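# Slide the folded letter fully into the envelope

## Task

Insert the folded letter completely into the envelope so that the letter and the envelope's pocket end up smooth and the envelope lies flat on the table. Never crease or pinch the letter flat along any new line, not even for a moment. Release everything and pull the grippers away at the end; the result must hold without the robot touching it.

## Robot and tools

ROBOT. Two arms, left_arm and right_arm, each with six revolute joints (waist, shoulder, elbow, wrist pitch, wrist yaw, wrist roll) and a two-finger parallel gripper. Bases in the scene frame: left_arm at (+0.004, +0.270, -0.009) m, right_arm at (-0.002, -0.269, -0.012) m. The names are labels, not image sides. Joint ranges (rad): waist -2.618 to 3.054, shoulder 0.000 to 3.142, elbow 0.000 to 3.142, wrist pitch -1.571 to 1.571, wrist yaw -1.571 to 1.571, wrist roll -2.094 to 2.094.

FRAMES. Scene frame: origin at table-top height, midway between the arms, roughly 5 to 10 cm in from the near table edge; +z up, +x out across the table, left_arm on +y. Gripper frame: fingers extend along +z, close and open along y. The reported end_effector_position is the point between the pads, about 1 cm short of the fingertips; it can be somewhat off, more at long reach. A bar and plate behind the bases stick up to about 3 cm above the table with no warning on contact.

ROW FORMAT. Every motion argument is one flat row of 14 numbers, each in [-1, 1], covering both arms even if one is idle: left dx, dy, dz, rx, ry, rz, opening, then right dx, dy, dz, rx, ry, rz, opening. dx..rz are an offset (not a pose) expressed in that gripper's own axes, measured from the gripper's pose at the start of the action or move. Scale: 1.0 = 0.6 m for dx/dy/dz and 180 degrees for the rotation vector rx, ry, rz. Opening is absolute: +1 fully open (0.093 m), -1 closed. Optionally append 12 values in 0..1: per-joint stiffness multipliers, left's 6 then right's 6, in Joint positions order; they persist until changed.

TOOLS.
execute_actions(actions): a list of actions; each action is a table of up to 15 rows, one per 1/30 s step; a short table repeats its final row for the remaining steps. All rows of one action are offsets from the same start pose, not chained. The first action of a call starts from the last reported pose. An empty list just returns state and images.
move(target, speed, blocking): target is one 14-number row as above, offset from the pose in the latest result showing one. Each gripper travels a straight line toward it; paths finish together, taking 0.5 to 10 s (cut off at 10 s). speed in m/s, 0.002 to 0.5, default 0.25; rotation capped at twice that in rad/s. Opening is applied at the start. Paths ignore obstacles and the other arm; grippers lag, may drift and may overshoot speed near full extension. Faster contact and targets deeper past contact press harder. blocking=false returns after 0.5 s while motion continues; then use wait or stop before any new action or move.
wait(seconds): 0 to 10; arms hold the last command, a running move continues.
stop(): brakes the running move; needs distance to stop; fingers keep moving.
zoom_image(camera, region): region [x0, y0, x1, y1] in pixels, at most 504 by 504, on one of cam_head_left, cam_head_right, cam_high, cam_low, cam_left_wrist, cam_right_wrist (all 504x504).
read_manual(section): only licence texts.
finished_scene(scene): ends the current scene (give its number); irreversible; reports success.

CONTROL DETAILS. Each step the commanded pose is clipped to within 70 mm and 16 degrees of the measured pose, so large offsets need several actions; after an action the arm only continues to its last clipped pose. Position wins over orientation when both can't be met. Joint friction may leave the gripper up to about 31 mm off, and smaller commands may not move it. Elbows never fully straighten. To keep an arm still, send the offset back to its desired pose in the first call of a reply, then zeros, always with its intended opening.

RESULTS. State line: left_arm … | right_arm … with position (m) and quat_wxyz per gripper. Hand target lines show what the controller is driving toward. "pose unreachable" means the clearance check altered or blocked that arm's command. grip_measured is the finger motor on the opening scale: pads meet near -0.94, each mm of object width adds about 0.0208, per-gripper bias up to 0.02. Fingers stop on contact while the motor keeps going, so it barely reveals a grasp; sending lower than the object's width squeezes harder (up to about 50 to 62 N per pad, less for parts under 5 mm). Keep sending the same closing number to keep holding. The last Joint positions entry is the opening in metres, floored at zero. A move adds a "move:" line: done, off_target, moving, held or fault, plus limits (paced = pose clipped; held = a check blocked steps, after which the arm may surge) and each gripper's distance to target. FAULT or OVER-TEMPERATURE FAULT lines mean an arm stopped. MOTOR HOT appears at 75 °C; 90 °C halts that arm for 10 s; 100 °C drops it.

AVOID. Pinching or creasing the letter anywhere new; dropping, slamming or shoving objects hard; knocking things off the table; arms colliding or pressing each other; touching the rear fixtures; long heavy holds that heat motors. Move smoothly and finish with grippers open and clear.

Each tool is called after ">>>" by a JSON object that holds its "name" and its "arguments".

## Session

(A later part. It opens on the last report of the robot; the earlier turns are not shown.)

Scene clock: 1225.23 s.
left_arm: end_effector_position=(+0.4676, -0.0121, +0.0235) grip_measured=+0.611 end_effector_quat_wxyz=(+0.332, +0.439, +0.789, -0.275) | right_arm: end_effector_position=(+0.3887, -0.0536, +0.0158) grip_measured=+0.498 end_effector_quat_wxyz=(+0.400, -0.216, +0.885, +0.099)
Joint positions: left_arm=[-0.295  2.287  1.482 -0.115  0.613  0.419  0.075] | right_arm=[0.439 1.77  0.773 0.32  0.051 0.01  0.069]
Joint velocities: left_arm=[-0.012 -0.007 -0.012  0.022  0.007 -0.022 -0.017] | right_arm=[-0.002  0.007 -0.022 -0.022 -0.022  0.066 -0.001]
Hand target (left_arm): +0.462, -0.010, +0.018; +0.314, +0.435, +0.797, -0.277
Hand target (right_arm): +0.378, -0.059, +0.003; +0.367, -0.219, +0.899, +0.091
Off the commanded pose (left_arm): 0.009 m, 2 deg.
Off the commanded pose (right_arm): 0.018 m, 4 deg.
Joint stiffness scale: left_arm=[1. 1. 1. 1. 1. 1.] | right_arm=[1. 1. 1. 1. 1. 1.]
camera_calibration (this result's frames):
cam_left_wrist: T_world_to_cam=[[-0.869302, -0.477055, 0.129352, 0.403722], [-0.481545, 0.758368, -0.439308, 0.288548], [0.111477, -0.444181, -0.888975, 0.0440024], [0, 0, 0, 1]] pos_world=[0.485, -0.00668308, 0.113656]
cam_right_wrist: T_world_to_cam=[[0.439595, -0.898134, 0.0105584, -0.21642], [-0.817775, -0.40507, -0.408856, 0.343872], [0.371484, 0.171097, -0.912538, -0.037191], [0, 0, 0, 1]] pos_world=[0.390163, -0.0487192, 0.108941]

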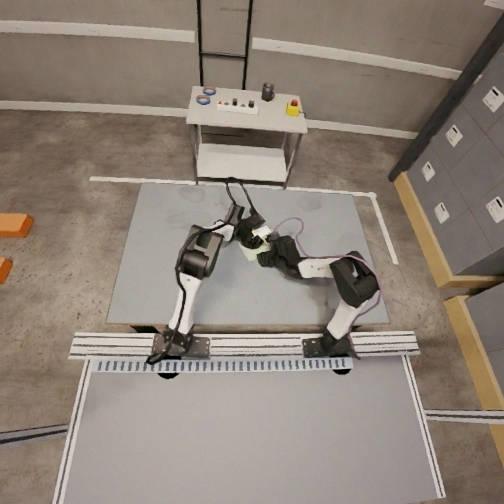

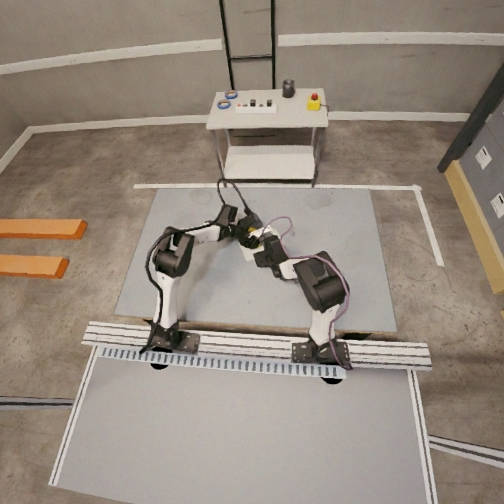

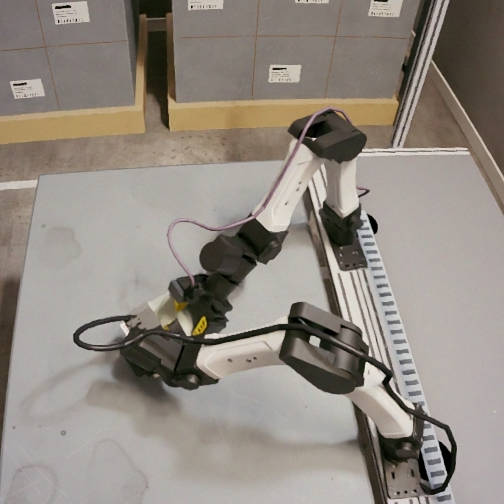

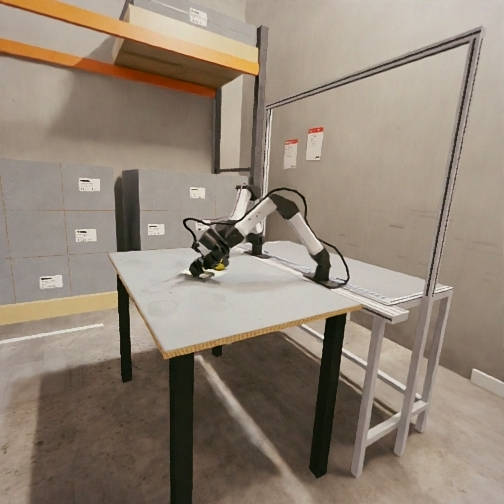

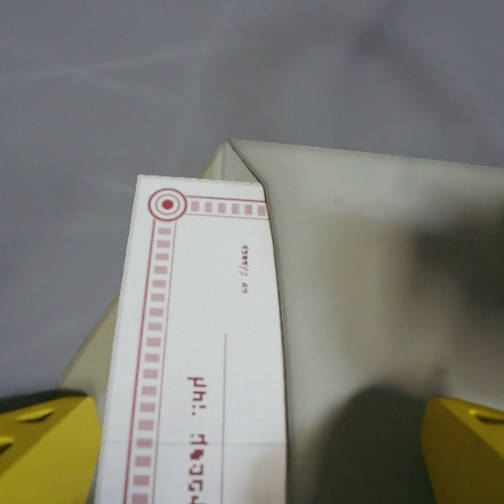

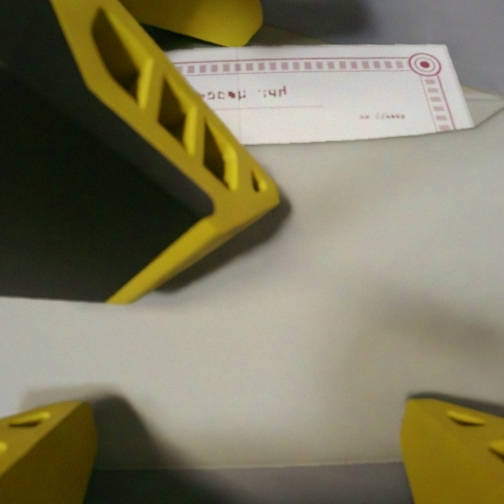

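>>> {"name": "execute_actions", "arguments": {"actions": [[[0.0146,-0.0064,0,0.0047,0.0108,-0.0082,0.58,0.03,0,-0.0012,0,0.024,0,0.5],[0.0146,-0.0064,0,0.0047,0.0108,-0.0082,0.556,0.03,0,-0.0012,0,0.024,0,0.5],[0.0146,-0.0064,0,0.0047,0.0108,-0.0082,0.532,0.03,0,-0.0012,0,0.024,0,0.5],[0.0146,-0.0064,0,0.0047,0.0108,-0.0082,0.508,0.03,0,-0.0012,0,0.024,0,0.5],[0.0146,-0.0064,0,0.0047,0.0108,-0.0082,0.484,0.03,0,-0.0012,0,0.024,0,0.5],[0.0146,-0.0064,0,0.0047,0.0108,-0.0082,0.46,0.03,0,-0.0012,0,0.024,0,0.5],[0.0146,-0.0064,0,0.0047,0.0108,-0.0082,0.436,0.03,0,-0.0012,0,0.024,0,0.5],[0.0146,-0.0064,0,0.0047,0.0108,-0.0082,0.412,0.03,0,-0.0012,0,0.024,0,0.5],[0.0146,-0.0064,0,0.0047,0.0108,-0.0082,0.388,0.03,0,-0.0012,0,0.024,0,0.5],[0.0146,-0.0064,0,0.0047,0.0108,-0.0082,0.364,0.03,0,-0.0012,0,0.024,0,0.5],[0.0146,-0.0064,0,0.0047,0.0108,-0.0082,0.34,0.03,0,-0.0012,0,0.024,0,0.5],[0.0146,-0.0064,0,0.0047,0.0108,-0.0082,0.316,0.03,0,-0.0012,0,0.024,0,0.5],[0.0146,-0.0064,0,0.0047,0.0108,-0.0082,0.292,0.03,0,-0.0012,0,0.024,0,0.5],[0.0146,-0.0064,0,0.0047,0.0108,-0.0082,0.268,0.03,0,-0.0012,0,0.024,0,0.5],[0.0146,-0.0064,0,0.0047,0.0108,-0.0082,0.244,0.03,0,-0.0012,0,0.024,0,0.5]],[[0.0146,-0.0064,0,0.0047,0.0108,-0.0082,0.22,0.03,0,-0.0012,0,0.024,0,0.5],[0.0146,-0.0064,0,0.0047,0.0108,-0.0082,0.196,0.03,0,-0.0012,0,0.024,0,0.5],[0.0146,-0.0064,0,0.0047,0.0108,-0.0082,0.172,0.03,0,-0.0012,0,0.024,0,0.5],[0.0146,-0.0064,0,0.0047,0.0108,-0.0082,0.148,0.03,0,-0.0012,0,0.024,0,0.5],[0.0146,-0.0064,0,0.0047,0.0108,-0.0082,0.124,0.03,0,-0.0012,0,0.024,0,0.5],[0.0146,-0.0064,0,0.0047,0.0108,-0.0082,0.10,0.03,0,-0.0012,0,0.024,0,0.5],[0.0146,-0.0064,0,0.0047,0.0108,-0.0082,0.076,0.03,0,-0.0012,0,0.024,0,0.5],[0.0146,-0.0064,0,0.0047,0.0108,-0.0082,0.052,0.03,0,-0.0012,0,0.024,0,0.5],[0.0146,-0.0064,0,0.0047,0.0108,-0.0082,0.028,0.03,0,-0.0012,0,0.024,0,0.5],[0.0146,-0.0064,0,0.0047,0.0108,-0.0082,0.004,0.03,0,-0.0012,0,0.024,0,0.5],[0.0146,-0.0064,0,0.0047,0.0108,-0.0082,-0.02,0.03,0,-0.0012,0,0.024,0,0.5],[0.0146,-0.0064,0,0.0047,0.0108,-0.0082,-0.044,0.03,0,-0.0012,0,0.024,0,0.5],[0.0146,-0.0064,0,0.0047,0.0108,-0.0082,-0.068,0.03,0,-0.0012,0,0.024,0,0.5],[0.0146,-0.0064,0,0.0047,0.0108,-0.0082,-0.09,0.03,0,-0.0012,0,0.024,0,0.5],[0.0146,-0.0064,0,0.0047,0.0108,-0.0082,-0.10,0.03,0,-0.0012,0,0.024,0,0.5]]]}}

Scene clock: 1242.80 s.
left_arm: end_effector_position=(+0.4654, -0.0112, +0.0215) grip_measured=-0.092 end_effector_quat_wxyz=(+0.326, +0.438, +0.792, -0.276) | right_arm: end_effector_position=(+0.3887, -0.0536, +0.0158) grip_measured=+0.498 end_effector_quat_wxyz=(+0.400, -0.216, +0.885, +0.099)
Joint positions: left_arm=[-0.295  2.287  1.482 -0.13   0.613  0.419  0.041] | right_arm=[0.439 1.77  0.773 0.32  0.051 0.01  0.069]
Joint velocities: left_arm=[ 0.017 -0.007  0.002 -0.066 -0.037  0.081 -0.012] | right_arm=[ 0.002  0.007  0.002 -0.066 -0.022  0.051 -0.001]
Hand target (left_arm): +0.460, -0.009, +0.017; +0.309, +0.435, +0.799, -0.278
Hand target (right_arm): +0.378, -0.059, +0.003; +0.367, -0.219, +0.899, +0.091
Off the commanded pose (left_arm): 0.008 m, 2 deg.
Off the commanded pose (right_arm): 0.018 m, 4 deg.
Joint stiffness scale: left_arm=[1. 1. 1. 1. 1. 1.] | right_arm=[1. 1. 1. 1. 1. 1.]
camera_calibration (this result's frames):
cam_left_wrist: T_world_to_cam=[[-0.867439, -0.477775, 0.138856, 0.401344], [-0.487573, 0.760686, -0.42852, 0.28851], [0.0991099, -0.439417, -0.892799, 0.0487562], [0, 0, 0, 1]] pos_world=[0.483979, -0.00628939, 0.111433]
cam_right_wrist: T_world_to_cam=[[0.439595, -0.898134, 0.0105584, -0.21642], [-0.817775, -0.40507, -0.408856, 0.343872], [0.371484, 0.171097, -0.912538, -0.037191], [0, 0, 0, 1]] pos_world=[0.390163, -0.0487192, 0.108941]

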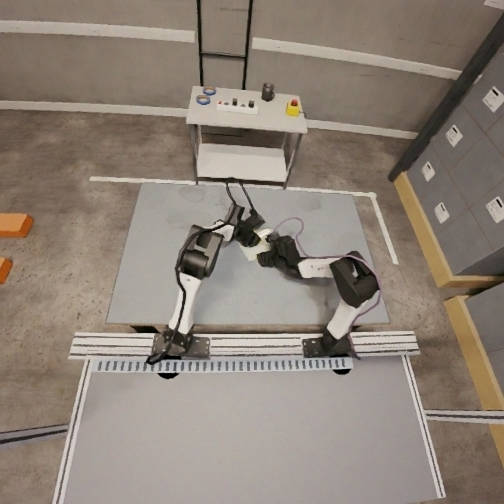

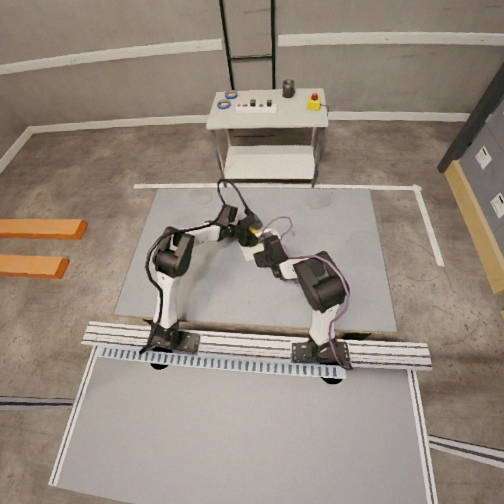

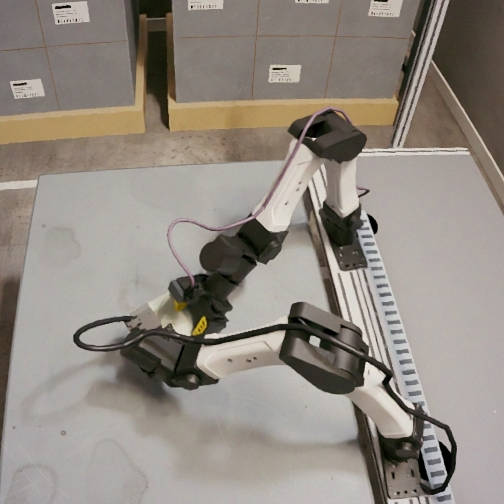

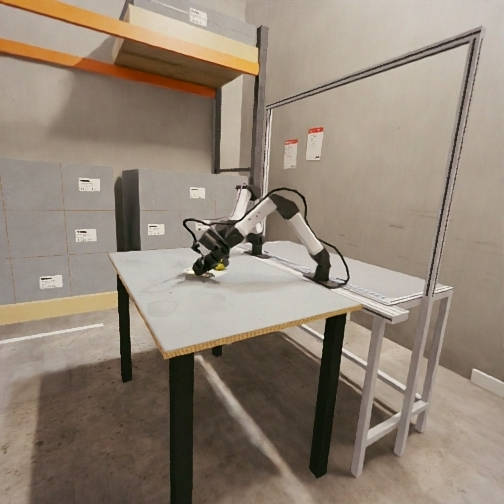

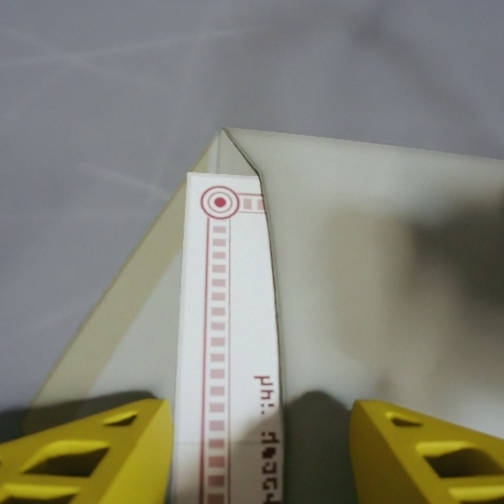

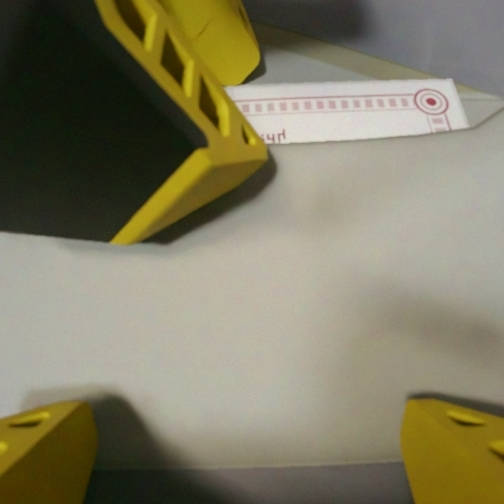

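>>> {"name": "execute_actions", "arguments": {"actions": [[[0.0146,-0.0064,0,0.0047,0.0108,-0.0082,-0.12,0.03,0,-0.0012,0,0.024,0,0.5],[0.0146,-0.0064,0,0.0047,0.0108,-0.0082,-0.144,0.03,0,-0.0012,0,0.024,0,0.5],[0.0146,-0.0064,0,0.0047,0.0108,-0.0082,-0.168,0.03,0,-0.0012,0,0.024,0,0.5],[0.0146,-0.0064,0,0.0047,0.0108,-0.0082,-0.192,0.03,0,-0.0012,0,0.024,0,0.5],[0.0146,-0.0064,0,0.0047,0.0108,-0.0082,-0.216,0.03,0,-0.0012,0,0.024,0,0.5],[0.0146,-0.0064,0,0.0047,0.0108,-0.0082,-0.24,0.03,0,-0.0012,0,0.024,0,0.5],[0.0146,-0.0064,0,0.0047,0.0108,-0.0082,-0.264,0.03,0,-0.0012,0,0.024,0,0.5],[0.0146,-0.0064,0,0.0047,0.0108,-0.0082,-0.288,0.03,0,-0.0012,0,0.024,0,0.5],[0.0146,-0.0064,0,0.0047,0.0108,-0.0082,-0.312,0.03,0,-0.0012,0,0.024,0,0.5],[0.0146,-0.0064,0,0.0047,0.0108,-0.0082,-0.336,0.03,0,-0.0012,0,0.024,0,0.5],[0.0146,-0.0064,0,0.0047,0.0108,-0.0082,-0.36,0.03,0,-0.0012,0,0.024,0,0.5],[0.0146,-0.0064,0,0.0047,0.0108,-0.0082,-0.384,0.03,0,-0.0012,0,0.024,0,0.5],[0.0146,-0.0064,0,0.0047,0.0108,-0.0082,-0.408,0.03,0,-0.0012,0,0.024,0,0.5],[0.0146,-0.0064,0,0.0047,0.0108,-0.0082,-0.43,0.03,0,-0.0012,0,0.024,0,0.5],[0.0146,-0.0064,0,0.0047,0.0108,-0.0082,-0.45,0.03,0,-0.0012,0,0.024,0,0.5]]]}}

Scene clock: 1256.23 s.
left_arm: end_effector_position=(+0.4641, -0.0108, +0.0204) grip_measured=-0.439 end_effector_quat_wxyz=(+0.322, +0.437, +0.793, -0.276) | right_arm: end_effector_position=(+0.3887, -0.0536, +0.0158) grip_measured=+0.498 end_effector_quat_wxyz=(+0.400, -0.216, +0.885, +0.099)
Joint positions: left_arm=[-0.295  2.287  1.482 -0.138  0.613  0.419  0.024] | right_arm=[0.439 1.77  0.773 0.32  0.051 0.01  0.069]
Joint velocities: left_arm=[ 0.002 -0.007 -0.012  0.051 -0.022 -0.037 -0.018] | right_arm=[-0.002 -0.002 -0.012 -0.066  0.007  0.022 -0.   ]
Hand target (left_arm): +0.459, -0.009, +0.016; +0.306, +0.434, +0.800, -0.278
Hand target (right_arm): +0.378, -0.059, +0.003; +0.367, -0.219, +0.899, +0.091
Off the commanded pose (left_arm): 0.008 m, 2 deg.
Off the commanded pose (right_arm): 0.018 m, 4 deg.
Joint stiffness scale: left_arm=[1. 1. 1. 1. 1. 1.] | right_arm=[1. 1. 1. 1. 1. 1.]
camera_calibration (this result's frames):
cam_left_wrist: T_world_to_cam=[[-0.866381, -0.478184, 0.143961, 0.400048], [-0.490756, 0.76191, -0.422671, 0.288462], [0.0924289, -0.436844, -0.894776, 0.0513077], [0, 0, 0, 1]] pos_world=[0.483416, -0.00607249, 0.110242]
cam_right_wrist: T_world_to_cam=[[0.439595, -0.898134, 0.0105584, -0.21642], [-0.817775, -0.40507, -0.408856, 0.343872], [0.371484, 0.171097, -0.912538, -0.037191], [0, 0, 0, 1]] pos_world=[0.390163, -0.0487192, 0.108941]

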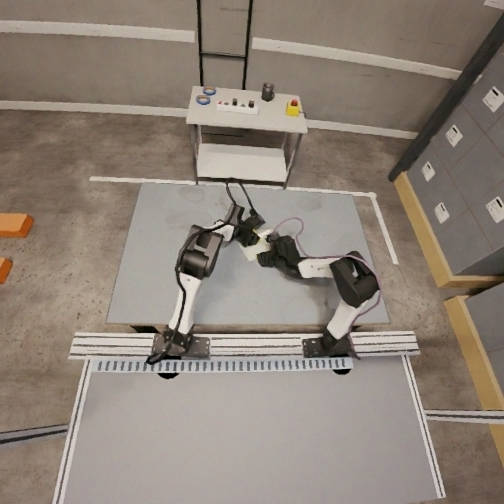

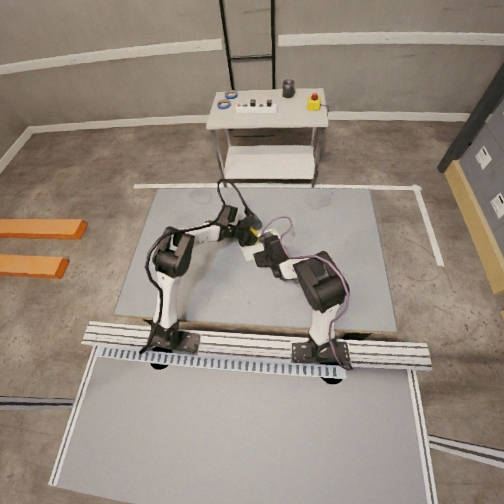

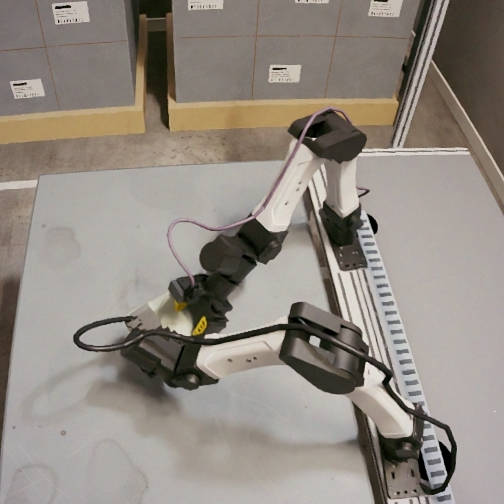

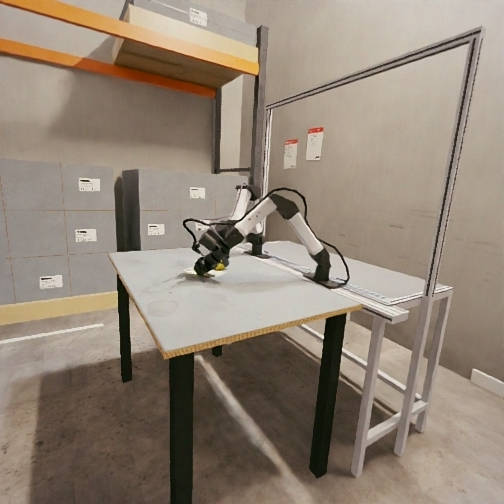

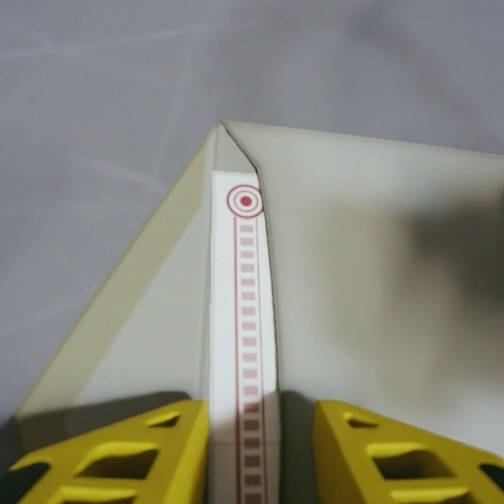

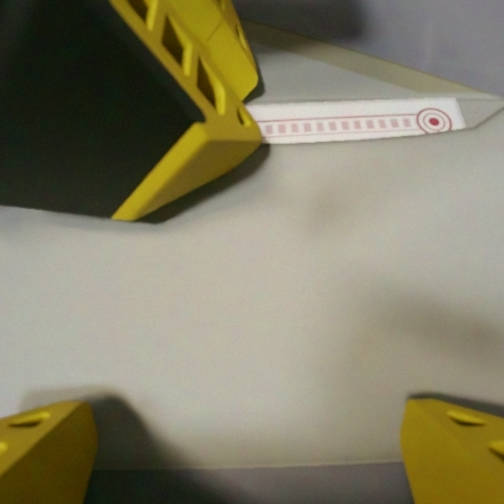

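>>> {"name": "execute_actions", "arguments": {"actions": [[[0.0146,-0.0064,0,0.0047,0.0108,-0.0082,-0.42,0.02,0,-0.0008,0,0.016,0,0.5],[0.0146,-0.0064,0,0.0047,0.0108,-0.0082,-0.40,0.01,0,0,0,0.008,0,0.5],[0.0146,-0.0064,0,0.0047,0.0108,-0.0082,-0.40,0,0,0,0,0,0,0.5],[0.0146,-0.0064,0,0.0047,0.0108,-0.0082,-0.40,-0.004,0,-0.002,0,-0.002,0,0.5],[0.0146,-0.0064,0,0.0047,0.0108,-0.0082,-0.40,-0.008,0,-0.0045,0,-0.004,0,0.5],[0.0146,-0.0064,0,0.0047,0.0108,-0.0082,-0.40,-0.012,0,-0.007,0,-0.006,0,0.5],[0.0146,-0.0064,0,0.0047,0.0108,-0.0082,-0.40,-0.016,0,-0.009,0,-0.008,0,0.5],[0.0146,-0.0064,0,0.0047,0.0108,-0.0082,-0.40,-0.0192,0,-0.011,0,-0.0099,0,0.5]]]}}

Scene clock: 1292.87 s.
left_arm: end_effector_position=(+0.4633, -0.0109, +0.0202) grip_measured=-0.403 end_effector_quat_wxyz=(+0.320, +0.437, +0.793, -0.278) | right_arm: end_effector_position=(+0.3903, -0.0529, +0.0218) grip_measured=+0.498 end_effector_quat_wxyz=(+0.408, -0.215, +0.882, +0.101)
Joint positions: left_arm=[-0.295  2.287  1.482 -0.141  0.616  0.419  0.026] | right_arm=[0.439 1.758 0.773 0.324 0.051 0.01  0.069]
Joint velocities: left_arm=[ 0.017 -0.012  0.002 -0.007  0.022  0.051 -0.   ] | right_arm=[ 0.007  0.002  0.002 -0.022  0.037 -0.125 -0.   ]
Hand target (left_arm): +0.457, -0.008, +0.015; +0.302, +0.433, +0.802, -0.279
Hand target (right_arm): +0.391, -0.052, +0.029; +0.414, -0.215, +0.879, +0.102
Off the commanded pose (left_arm): 0.009 m, 2 deg.
Off the commanded pose (right_arm): 0.007 m, 1 deg.
Joint stiffness scale: left_arm=[1. 1. 1. 1. 1. 1.] | right_arm=[1. 1. 1. 1. 1. 1.]
camera_calibration (this result's frames):
cam_left_wrist: T_world_to_cam=[[-0.866693, -0.476394, 0.147958, 0.399366], [-0.491025, 0.762421, -0.421436, 0.288148], [0.0879637, -0.437907, -0.894707, 0.0531924], [0, 0, 0, 1]] pos_world=[0.482936, -0.0061413, 0.109938]
cam_right_wrist: T_world_to_cam=[[0.439022, -0.898427, 0.00938724, -0.2163], [-0.811919, -0.401181, -0.424077, 0.346148], [0.384768, 0.178557, -0.905578, -0.0373742], [0, 0, 0, 1]] pos_world=[0.390385, -0.0487888, 0.114978]

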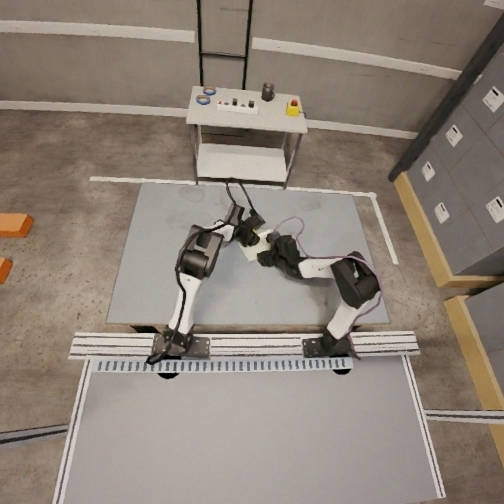

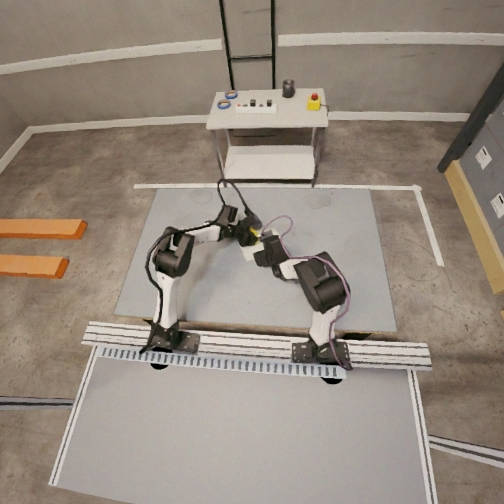

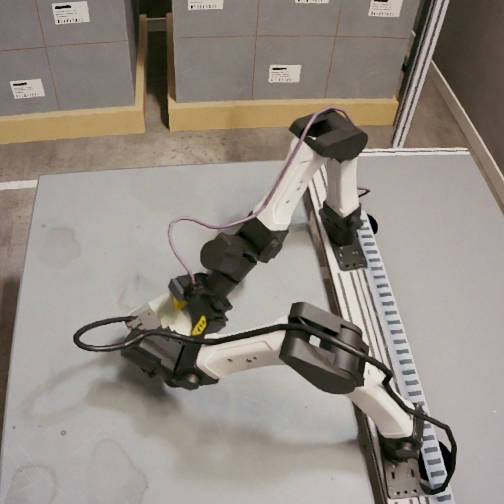

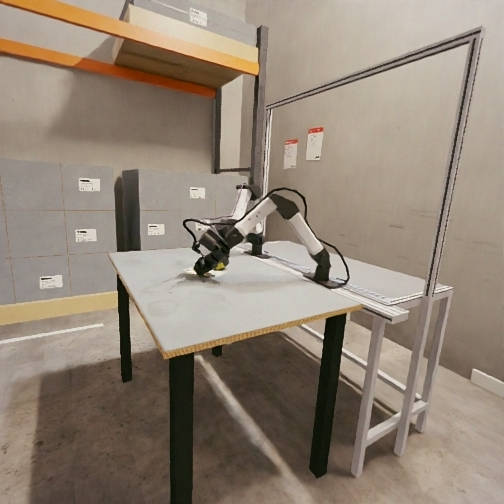

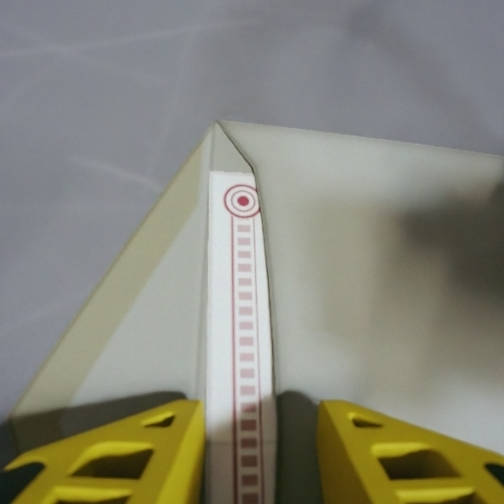

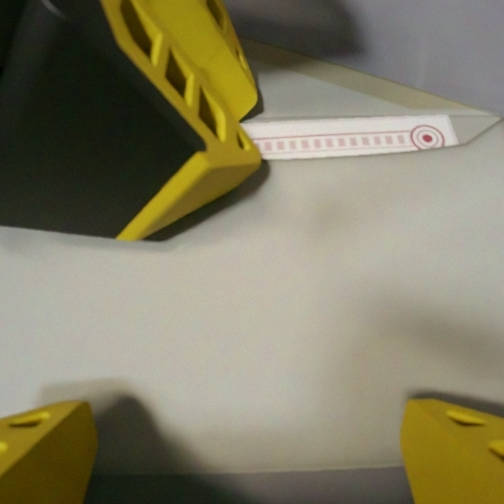

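>>> {"name": "execute_actions", "arguments": {"actions": [[[0.007,-0.003,0,0.002,0.005,-0.004,-0.35,-0.004,0,-0.0025,0,-0.002,0,0.5],[0,0,0,0,0,0,-0.3,-0.008,0,-0.005,0,-0.0045,0,0.5],[-0.005,0.002,0,-0.0016,-0.0036,0.0027,-0.3,-0.013,0,-0.0075,0,-0.0067,0,0.5],[-0.01,0.0043,0,-0.0032,-0.0072,0.0055,-0.3,-0.0173,0,-0.01,0,-0.0089,0,0.5],[-0.0146,0.0064,0,-0.0047,-0.0108,0.0082,-0.3,-0.0173,0,-0.01,0,-0.0089,0,0.5],[-0.02,0.0087,0,-0.0064,-0.0146,0.0111,-0.25,-0.0173,0,-0.01,0,-0.0089,0,0.5],[-0.026,0.0114,-0.001,-0.0084,-0.0192,0.0146,-0.2,-0.0173,0,-0.01,0,-0.0089,0,0.5],[-0.026,0.0114,-0.001,-0.0084,-0.0192,0.0146,-0.1,-0.0173,0,-0.01,0,-0.0089,0,0.5],[-0.026,0.0114,-0.001,-0.0084,-0.0192,0.0146,0.0,-0.0123,0,-0.01,0,-0.005,0,0.5],[-0.026,0.0114,-0.001,-0.0084,-0.0192,0.0146,0.1,-0.0073,0,-0.0102,0,-0.001,0,0.5],[-0.026,0.0114,-0.001,-0.0084,-0.0192,0.0146,0.2,-0.0023,0,-0.0104,0,0.003,0,0.5],[-0.026,0.0114,-0.001,-0.0084,-0.0192,0.0146,0.3,0.0027,0,-0.0106,0,0.007,0,0.5],[-0.026,0.0114,-0.001,-0.0084,-0.0192,0.0146,0.37,0.0077,0,-0.011,0,0.011,0,0.5]],[[-0.0015,-0.0055,0.003,0.0018,0.0003,0.0014,0.37,0.008,0,0,0,0.0064,0,0.5],[-0.003,-0.011,0.006,0.0035,0.0006,0.0028,0.37,0.012,0,-0.0002,0,0.0095,0,0.5],[-0.0045,-0.0166,0.009,0.0053,0.0009,0.0042,0.37,0.016,0,-0.0003,0,0.0127,0,0.5],[-0.006,-0.022,0.012,0.007,0.0011,0.0055,0.37,0.02,0,-0.0005,0,0.016,0,0.5],[-0.0075,-0.0276,0.015,0.0089,0.0014,0.0069,0.37,0.024,0,-0.0007,0,0.019,0,0.5],[-0.009,-0.033,0.018,0.0106,0.0017,0.0083,0.37,0.028,0,-0.001,0,0.022,0,0.5],[-0.0105,-0.0387,0.0213,0.0124,0.002,0.0097,0.37,0.032,0,-0.0013,0,0.0255,0,0.5]]]}}

Scene clock: 1317.87 s.
left_arm: end_effector_position=(+0.4560, -0.0358, +0.0272) grip_measured=+0.368 end_effector_quat_wxyz=(+0.335, +0.460, +0.771, -0.285) | right_arm: end_effector_position=(+0.3828, -0.0571, +0.0158) grip_measured=+0.498 end_effector_quat_wxyz=(+0.387, -0.218, +0.891, +0.095)
Joint positions: left_arm=[-0.341  2.287  1.482 -0.093  0.624  0.419  0.063] | right_arm=[0.439 1.747 0.773 0.265 0.051 0.01  0.069]
Joint velocities: left_arm=[-0.007 -0.002  0.012 -0.125  0.022 -0.051 -0.001] | right_arm=[-0.022  0.007 -0.032  0.007  0.022 -0.022 -0.   ]
Hand target (left_arm): +0.455, -0.038, +0.027; +0.334, +0.461, +0.771, -0.287
Hand target (right_arm): +0.375, -0.061, +0.008; +0.365, -0.220, +0.900, +0.091
Off the commanded pose (left_arm): 0.002 m, 0 deg.
Off the commanded pose (right_arm): 0.011 m, 3 deg.
Joint stiffness scale: left_arm=[1. 1. 1. 1. 1. 1.] | right_arm=[1. 1. 1. 1. 1. 1.]
camera_calibration (this result's frames):
cam_left_wrist: T_world_to_cam=[[-0.895779, -0.427944, 0.120187, 0.395961], [-0.432408, 0.77631, -0.458658, 0.281321], [0.102978, -0.462825, -0.880448, 0.0409846], [0, 0, 0, 1]] pos_world=[0.472118, -0.0299745, 0.117526]
cam_right_wrist: T_world_to_cam=[[0.440694, -0.897568, 0.0126854, -0.217317], [-0.827968, -0.411899, -0.380536, 0.340706], [0.346782, 0.157197, -0.924679, -0.0255537], [0, 0, 0, 1]] pos_world=[0.386726, -0.0507037, 0.108779]

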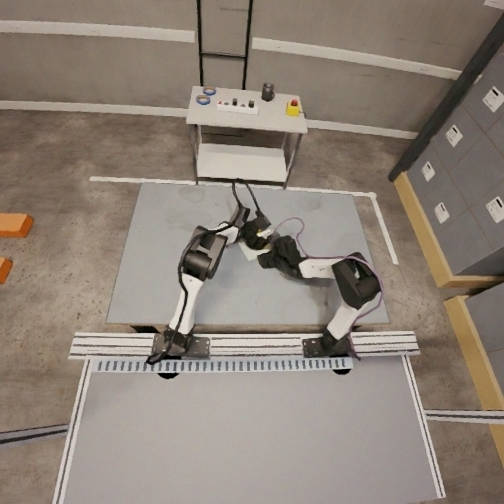

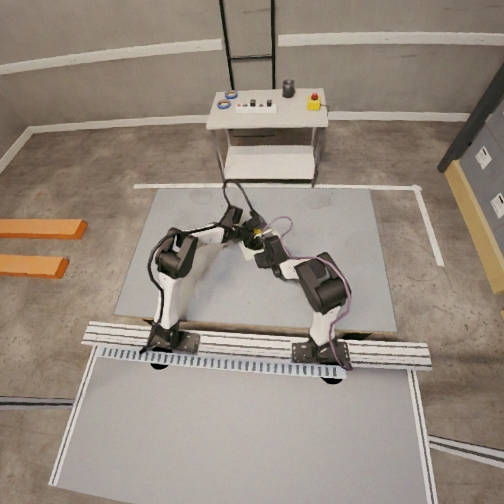

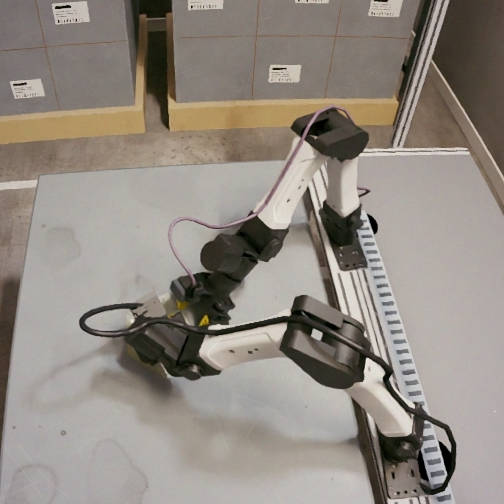

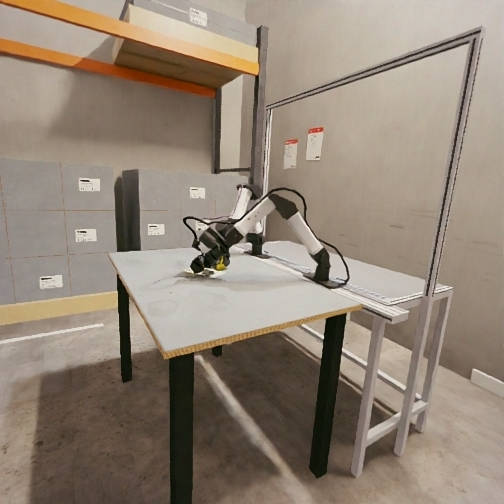

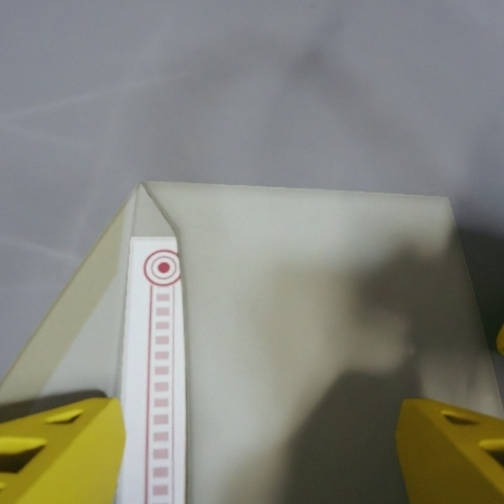

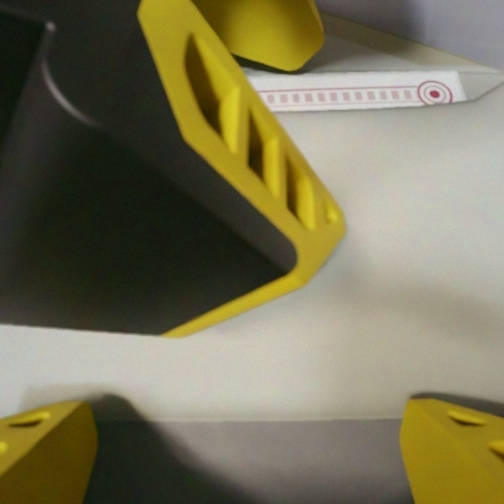

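>>> {"name": "execute_actions", "arguments": {"actions": []}}

Scene clock: 1329.47 s.
left_arm: end_effector_position=(+0.4560, -0.0358, +0.0272) grip_measured=+0.368 end_effector_quat_wxyz=(+0.335, +0.460, +0.771, -0.285) | right_arm: end_effector_position=(+0.3828, -0.0571, +0.0158) grip_measured=+0.498 end_effector_quat_wxyz=(+0.387, -0.218, +0.891, +0.095)
Joint positions: left_arm=[-0.341  2.287  1.482 -0.093  0.624  0.419  0.063] | right_arm=[0.439 1.747 0.773 0.265 0.051 0.01  0.069]
Joint velocities: left_arm=[-0.007  0.007 -0.007  0.095 -0.037  0.007 -0.   ] | right_arm=[ 0.012 -0.007 -0.002  0.007  0.007 -0.007 -0.   ]
Hand target (left_arm): +0.455, -0.038, +0.027; +0.334, +0.461, +0.771, -0.287
Hand target (right_arm): +0.375, -0.061, +0.008; +0.365, -0.220, +0.900, +0.091
Off the commanded pose (left_arm): 0.002 m, 0 deg.
Off the commanded pose (right_arm): 0.011 m, 3 deg.
Joint stiffness scale: left_arm=[1. 1. 1. 1. 1. 1.] | right_arm=[1. 1. 1. 1. 1. 1.]
camera_calibration (this result's frames):
cam_left_wrist: T_world_to_cam=[[-0.895779, -0.427944, 0.120187, 0.395961], [-0.432408, 0.77631, -0.458658, 0.281321], [0.102978, -0.462825, -0.880448, 0.0409846], [0, 0, 0, 1]] pos_world=[0.472118, -0.0299745, 0.117526]
cam_right_wrist: T_world_to_cam=[[0.440694, -0.897568, 0.0126854, -0.217317], [-0.827968, -0.411899, -0.380536, 0.340706], [0.346782, 0.157197, -0.924679, -0.0255537], [0, 0, 0, 1]] pos_world=[0.386726, -0.0507037, 0.108779]

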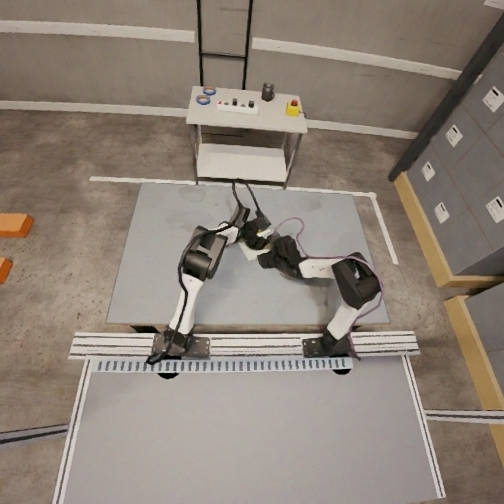

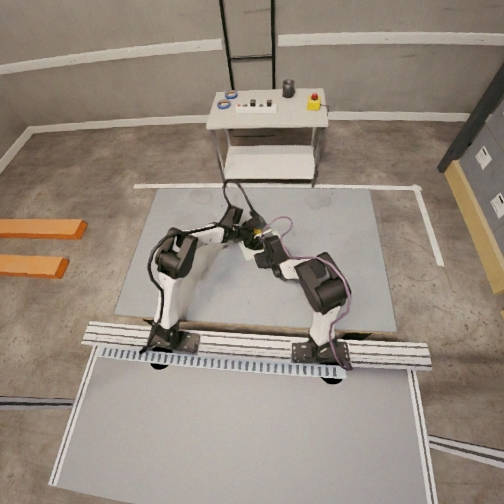

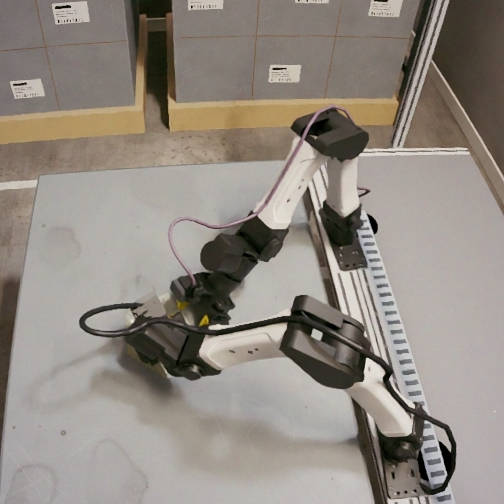

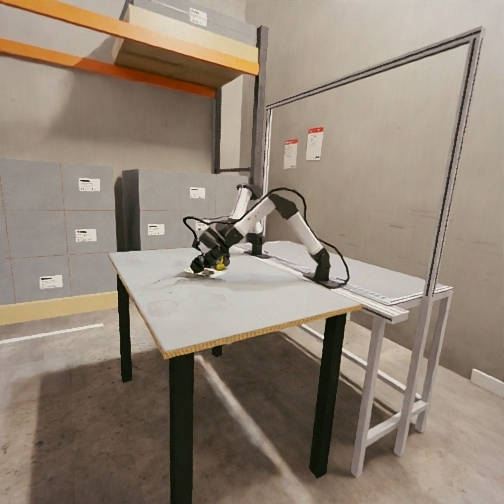

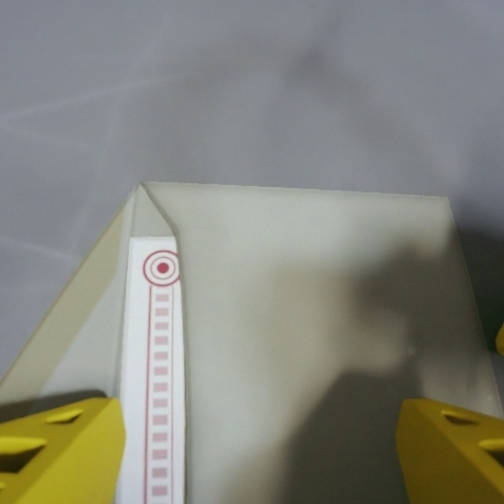

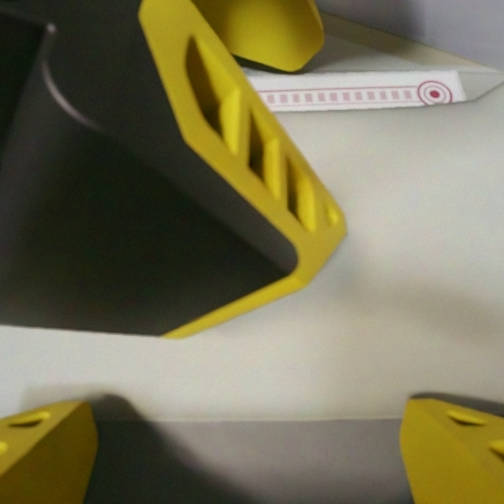

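>>> {"name": "execute_actions", "arguments": {"actions": [[[0,0,0,0,0,0,0.45,0.03,0,-0.0012,0,0.024,0,0.5],[0,0,0,0,0,0,0.5,0.03,0,-0.0012,0,0.024,0,0.5],[0,0,0,0,0,0,0.55,0.03,0,-0.0012,0,0.024,0,0.5],[0,0,0,0,0,0,0.6,0.03,0,-0.0012,0,0.024,0,0.5],[0,0,0,0,0,0,0.65,0.03,0,-0.0012,0,0.024,0,0.5]]]}}

Scene clock: 1334.20 s.
left_arm: end_effector_position=(+0.4560, -0.0358, +0.0272) grip_measured=+0.647 end_effector_quat_wxyz=(+0.335, +0.460, +0.771, -0.285) | right_arm: end_effector_position=(+0.3825, -0.0572, +0.0155) grip_measured=+0.498 end_effector_quat_wxyz=(+0.386, -0.218, +0.891, +0.095)
Joint positions: left_arm=[-0.341  2.287  1.482 -0.093  0.624  0.419  0.076] | right_arm=[0.439 1.747 0.773 0.264 0.051 0.01  0.069]
Joint velocities: left_arm=[-0.002 -0.002 -0.007 -0.007  0.007 -0.007 -0.   ] | right_arm=[ 0.002 -0.007  0.012  0.007 -0.051  0.037 -0.   ]
Hand target (left_arm): +0.456, -0.036, +0.027; +0.335, +0.460, +0.771, -0.285
Hand target (right_arm): +0.371, -0.063, +0.003; +0.354, -0.221, +0.905, +0.087
Off the commanded pose (left_arm): 0.000 m, 0 deg.
Off the commanded pose (right_arm): 0.018 m, 4 deg.
Joint stiffness scale: left_arm=[1. 1. 1. 1. 1. 1.] | right_arm=[1. 1. 1. 1. 1. 1.]
camera_calibration (this result's frames):
cam_left_wrist: T_world_to_cam=[[-0.895779, -0.427944, 0.120187, 0.395961], [-0.432408, 0.77631, -0.458658, 0.281321], [0.102978, -0.462825, -0.880448, 0.0409846], [0, 0, 0, 1]] pos_world=[0.472118, -0.0299745, 0.117526]
cam_right_wrist: T_world_to_cam=[[0.440749, -0.897539, 0.0127894, -0.217345], [-0.828452, -0.412225, -0.379128, 0.340514], [0.345554, 0.156505, -0.925256, -0.025268], [0, 0, 0, 1]] pos_world=[0.386626, -0.0507523, 0.108499]

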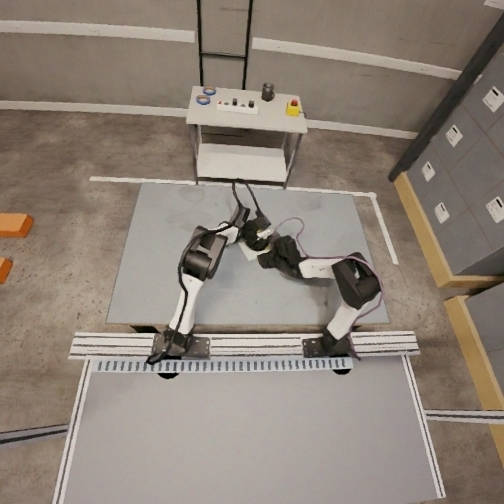

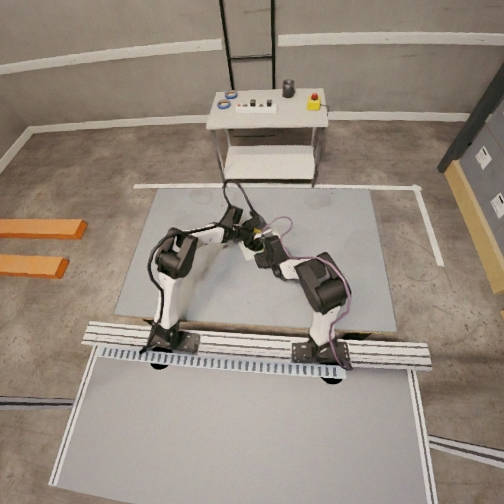

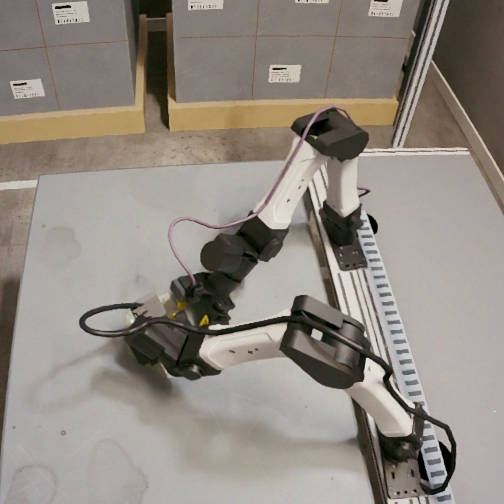

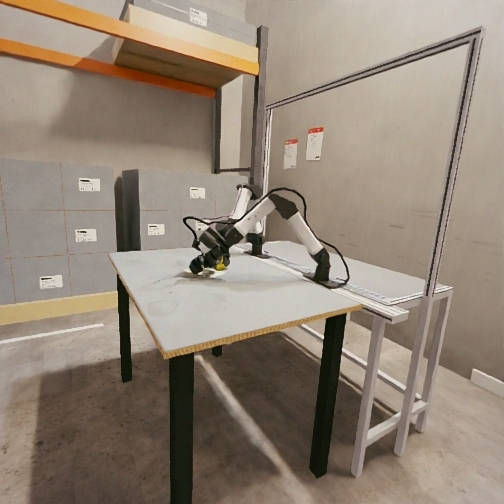

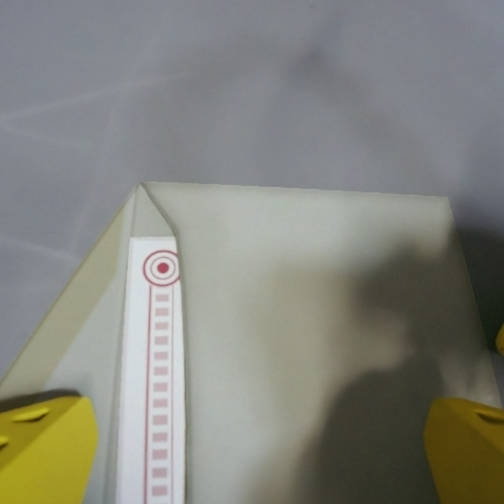

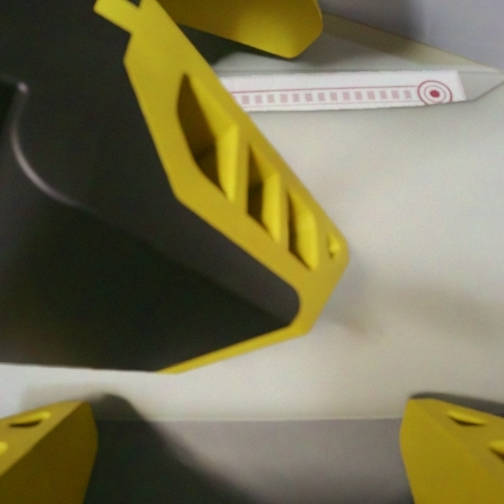

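>>> {"name": "execute_actions", "arguments": {"actions": [[[0.003,-0.0013,0,0.001,0.0022,-0.0017,0.65,0.03,0,-0.0012,0,0.024,0,0.5],[0.006,-0.0026,0,0.002,0.0044,-0.0034,0.65,0.03,0,-0.0012,0,0.024,0,0.5],[0.009,-0.004,0,0.003,0.0066,-0.005,0.65,0.03,0,-0.0012,0,0.024,0,0.5],[0.012,-0.0053,0,0.0039,0.0089,-0.0067,0.65,0.03,0,-0.0012,0,0.024,0,0.5],[0.015,-0.0066,0,0.0048,0.011,-0.0084,0.65,0.03,0,-0.0012,0,0.024,0,0.5],[0.018,-0.0079,0,0.0058,0.0133,-0.0101,0.65,0.03,0,-0.0012,0,0.024,0,0.5],[0.021,-0.0092,0,0.0068,0.0155,-0.0118,0.65,0.03,0,-0.0012,0,0.024,0,0.5]]]}}

Scene clock: 1339.70 s.
left_arm: end_effector_position=(+0.4524, -0.0342, +0.0237) grip_measured=+0.647 end_effector_quat_wxyz=(+0.324, +0.458, +0.777, -0.287) | right_arm: end_effector_position=(+0.3825, -0.0572, +0.0155) grip_measured=+0.498 end_effector_quat_wxyz=(+0.386, -0.218, +0.891, +0.095)
Joint positions: left_arm=[-0.341  2.287  1.482 -0.118  0.624  0.42   0.076] | right_arm=[0.439 1.747 0.773 0.264 0.051 0.01  0.069]
Joint velocities: left_arm=[-0.027  0.002 -0.007 -0.037  0.051  0.037 -0.001] | right_arm=[-0.007  0.012 -0.017 -0.081 -0.066 -0.051 -0.002]
Hand target (left_arm): +0.447, -0.032, +0.018; +0.306, +0.455, +0.785, -0.289
Hand target (right_arm): +0.371, -0.063, +0.003; +0.353, -0.221, +0.905, +0.087
Off the commanded pose (left_arm): 0.008 m, 2 deg.
Off the commanded pose (right_arm): 0.018 m, 4 deg.
Joint stiffness scale: left_arm=[1. 1. 1. 1. 1. 1.] | right_arm=[1. 1. 1. 1. 1. 1.]
camera_calibration (this result's frames):
cam_left_wrist: T_world_to_cam=[[-0.892937, -0.429093, 0.136174, 0.392058], [-0.442508, 0.780982, -0.440742, 0.281184], [0.0827701, -0.453813, -0.887244, 0.0487038], [0, 0, 0, 1]] pos_world=[0.470478, -0.0292682, 0.113754]
cam_right_wrist: T_world_to_cam=[[0.440749, -0.897539, 0.0127894, -0.217345], [-0.828452, -0.412225, -0.379128, 0.340514], [0.345554, 0.156505, -0.925256, -0.025268], [0, 0, 0, 1]] pos_world=[0.386626, -0.0507523, 0.108499]

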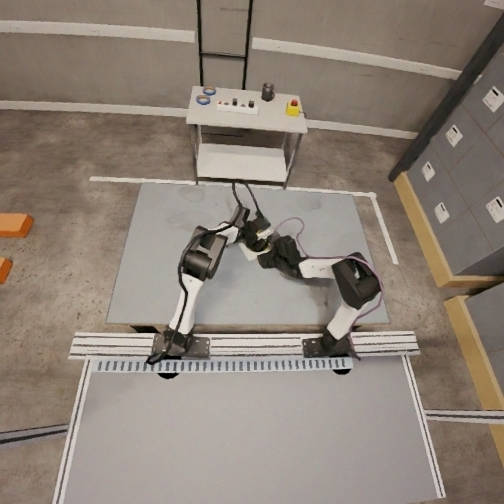

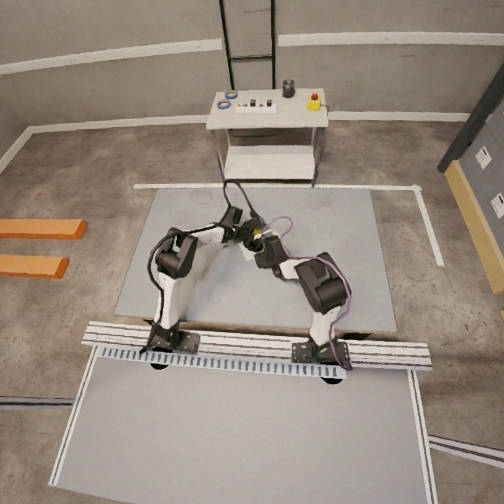

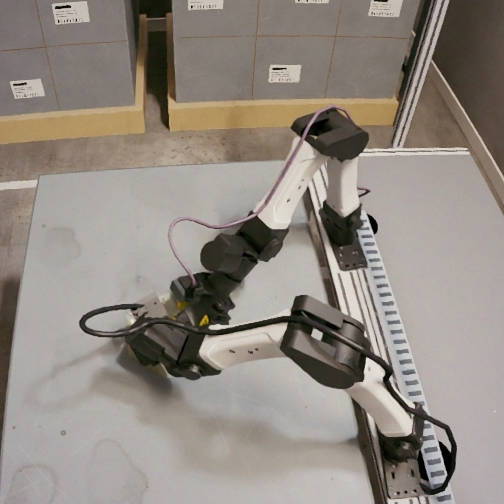

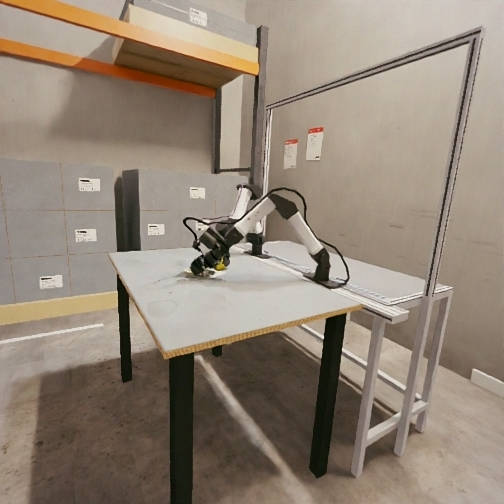

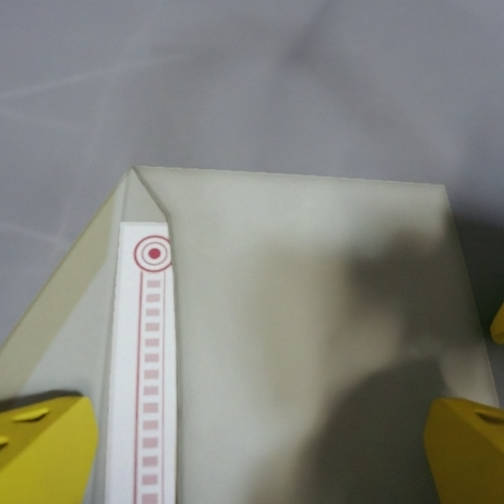

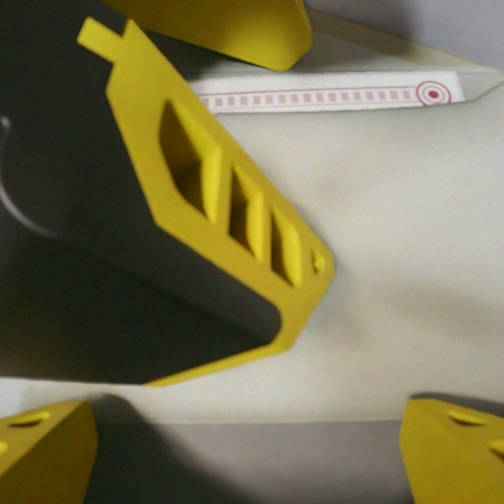

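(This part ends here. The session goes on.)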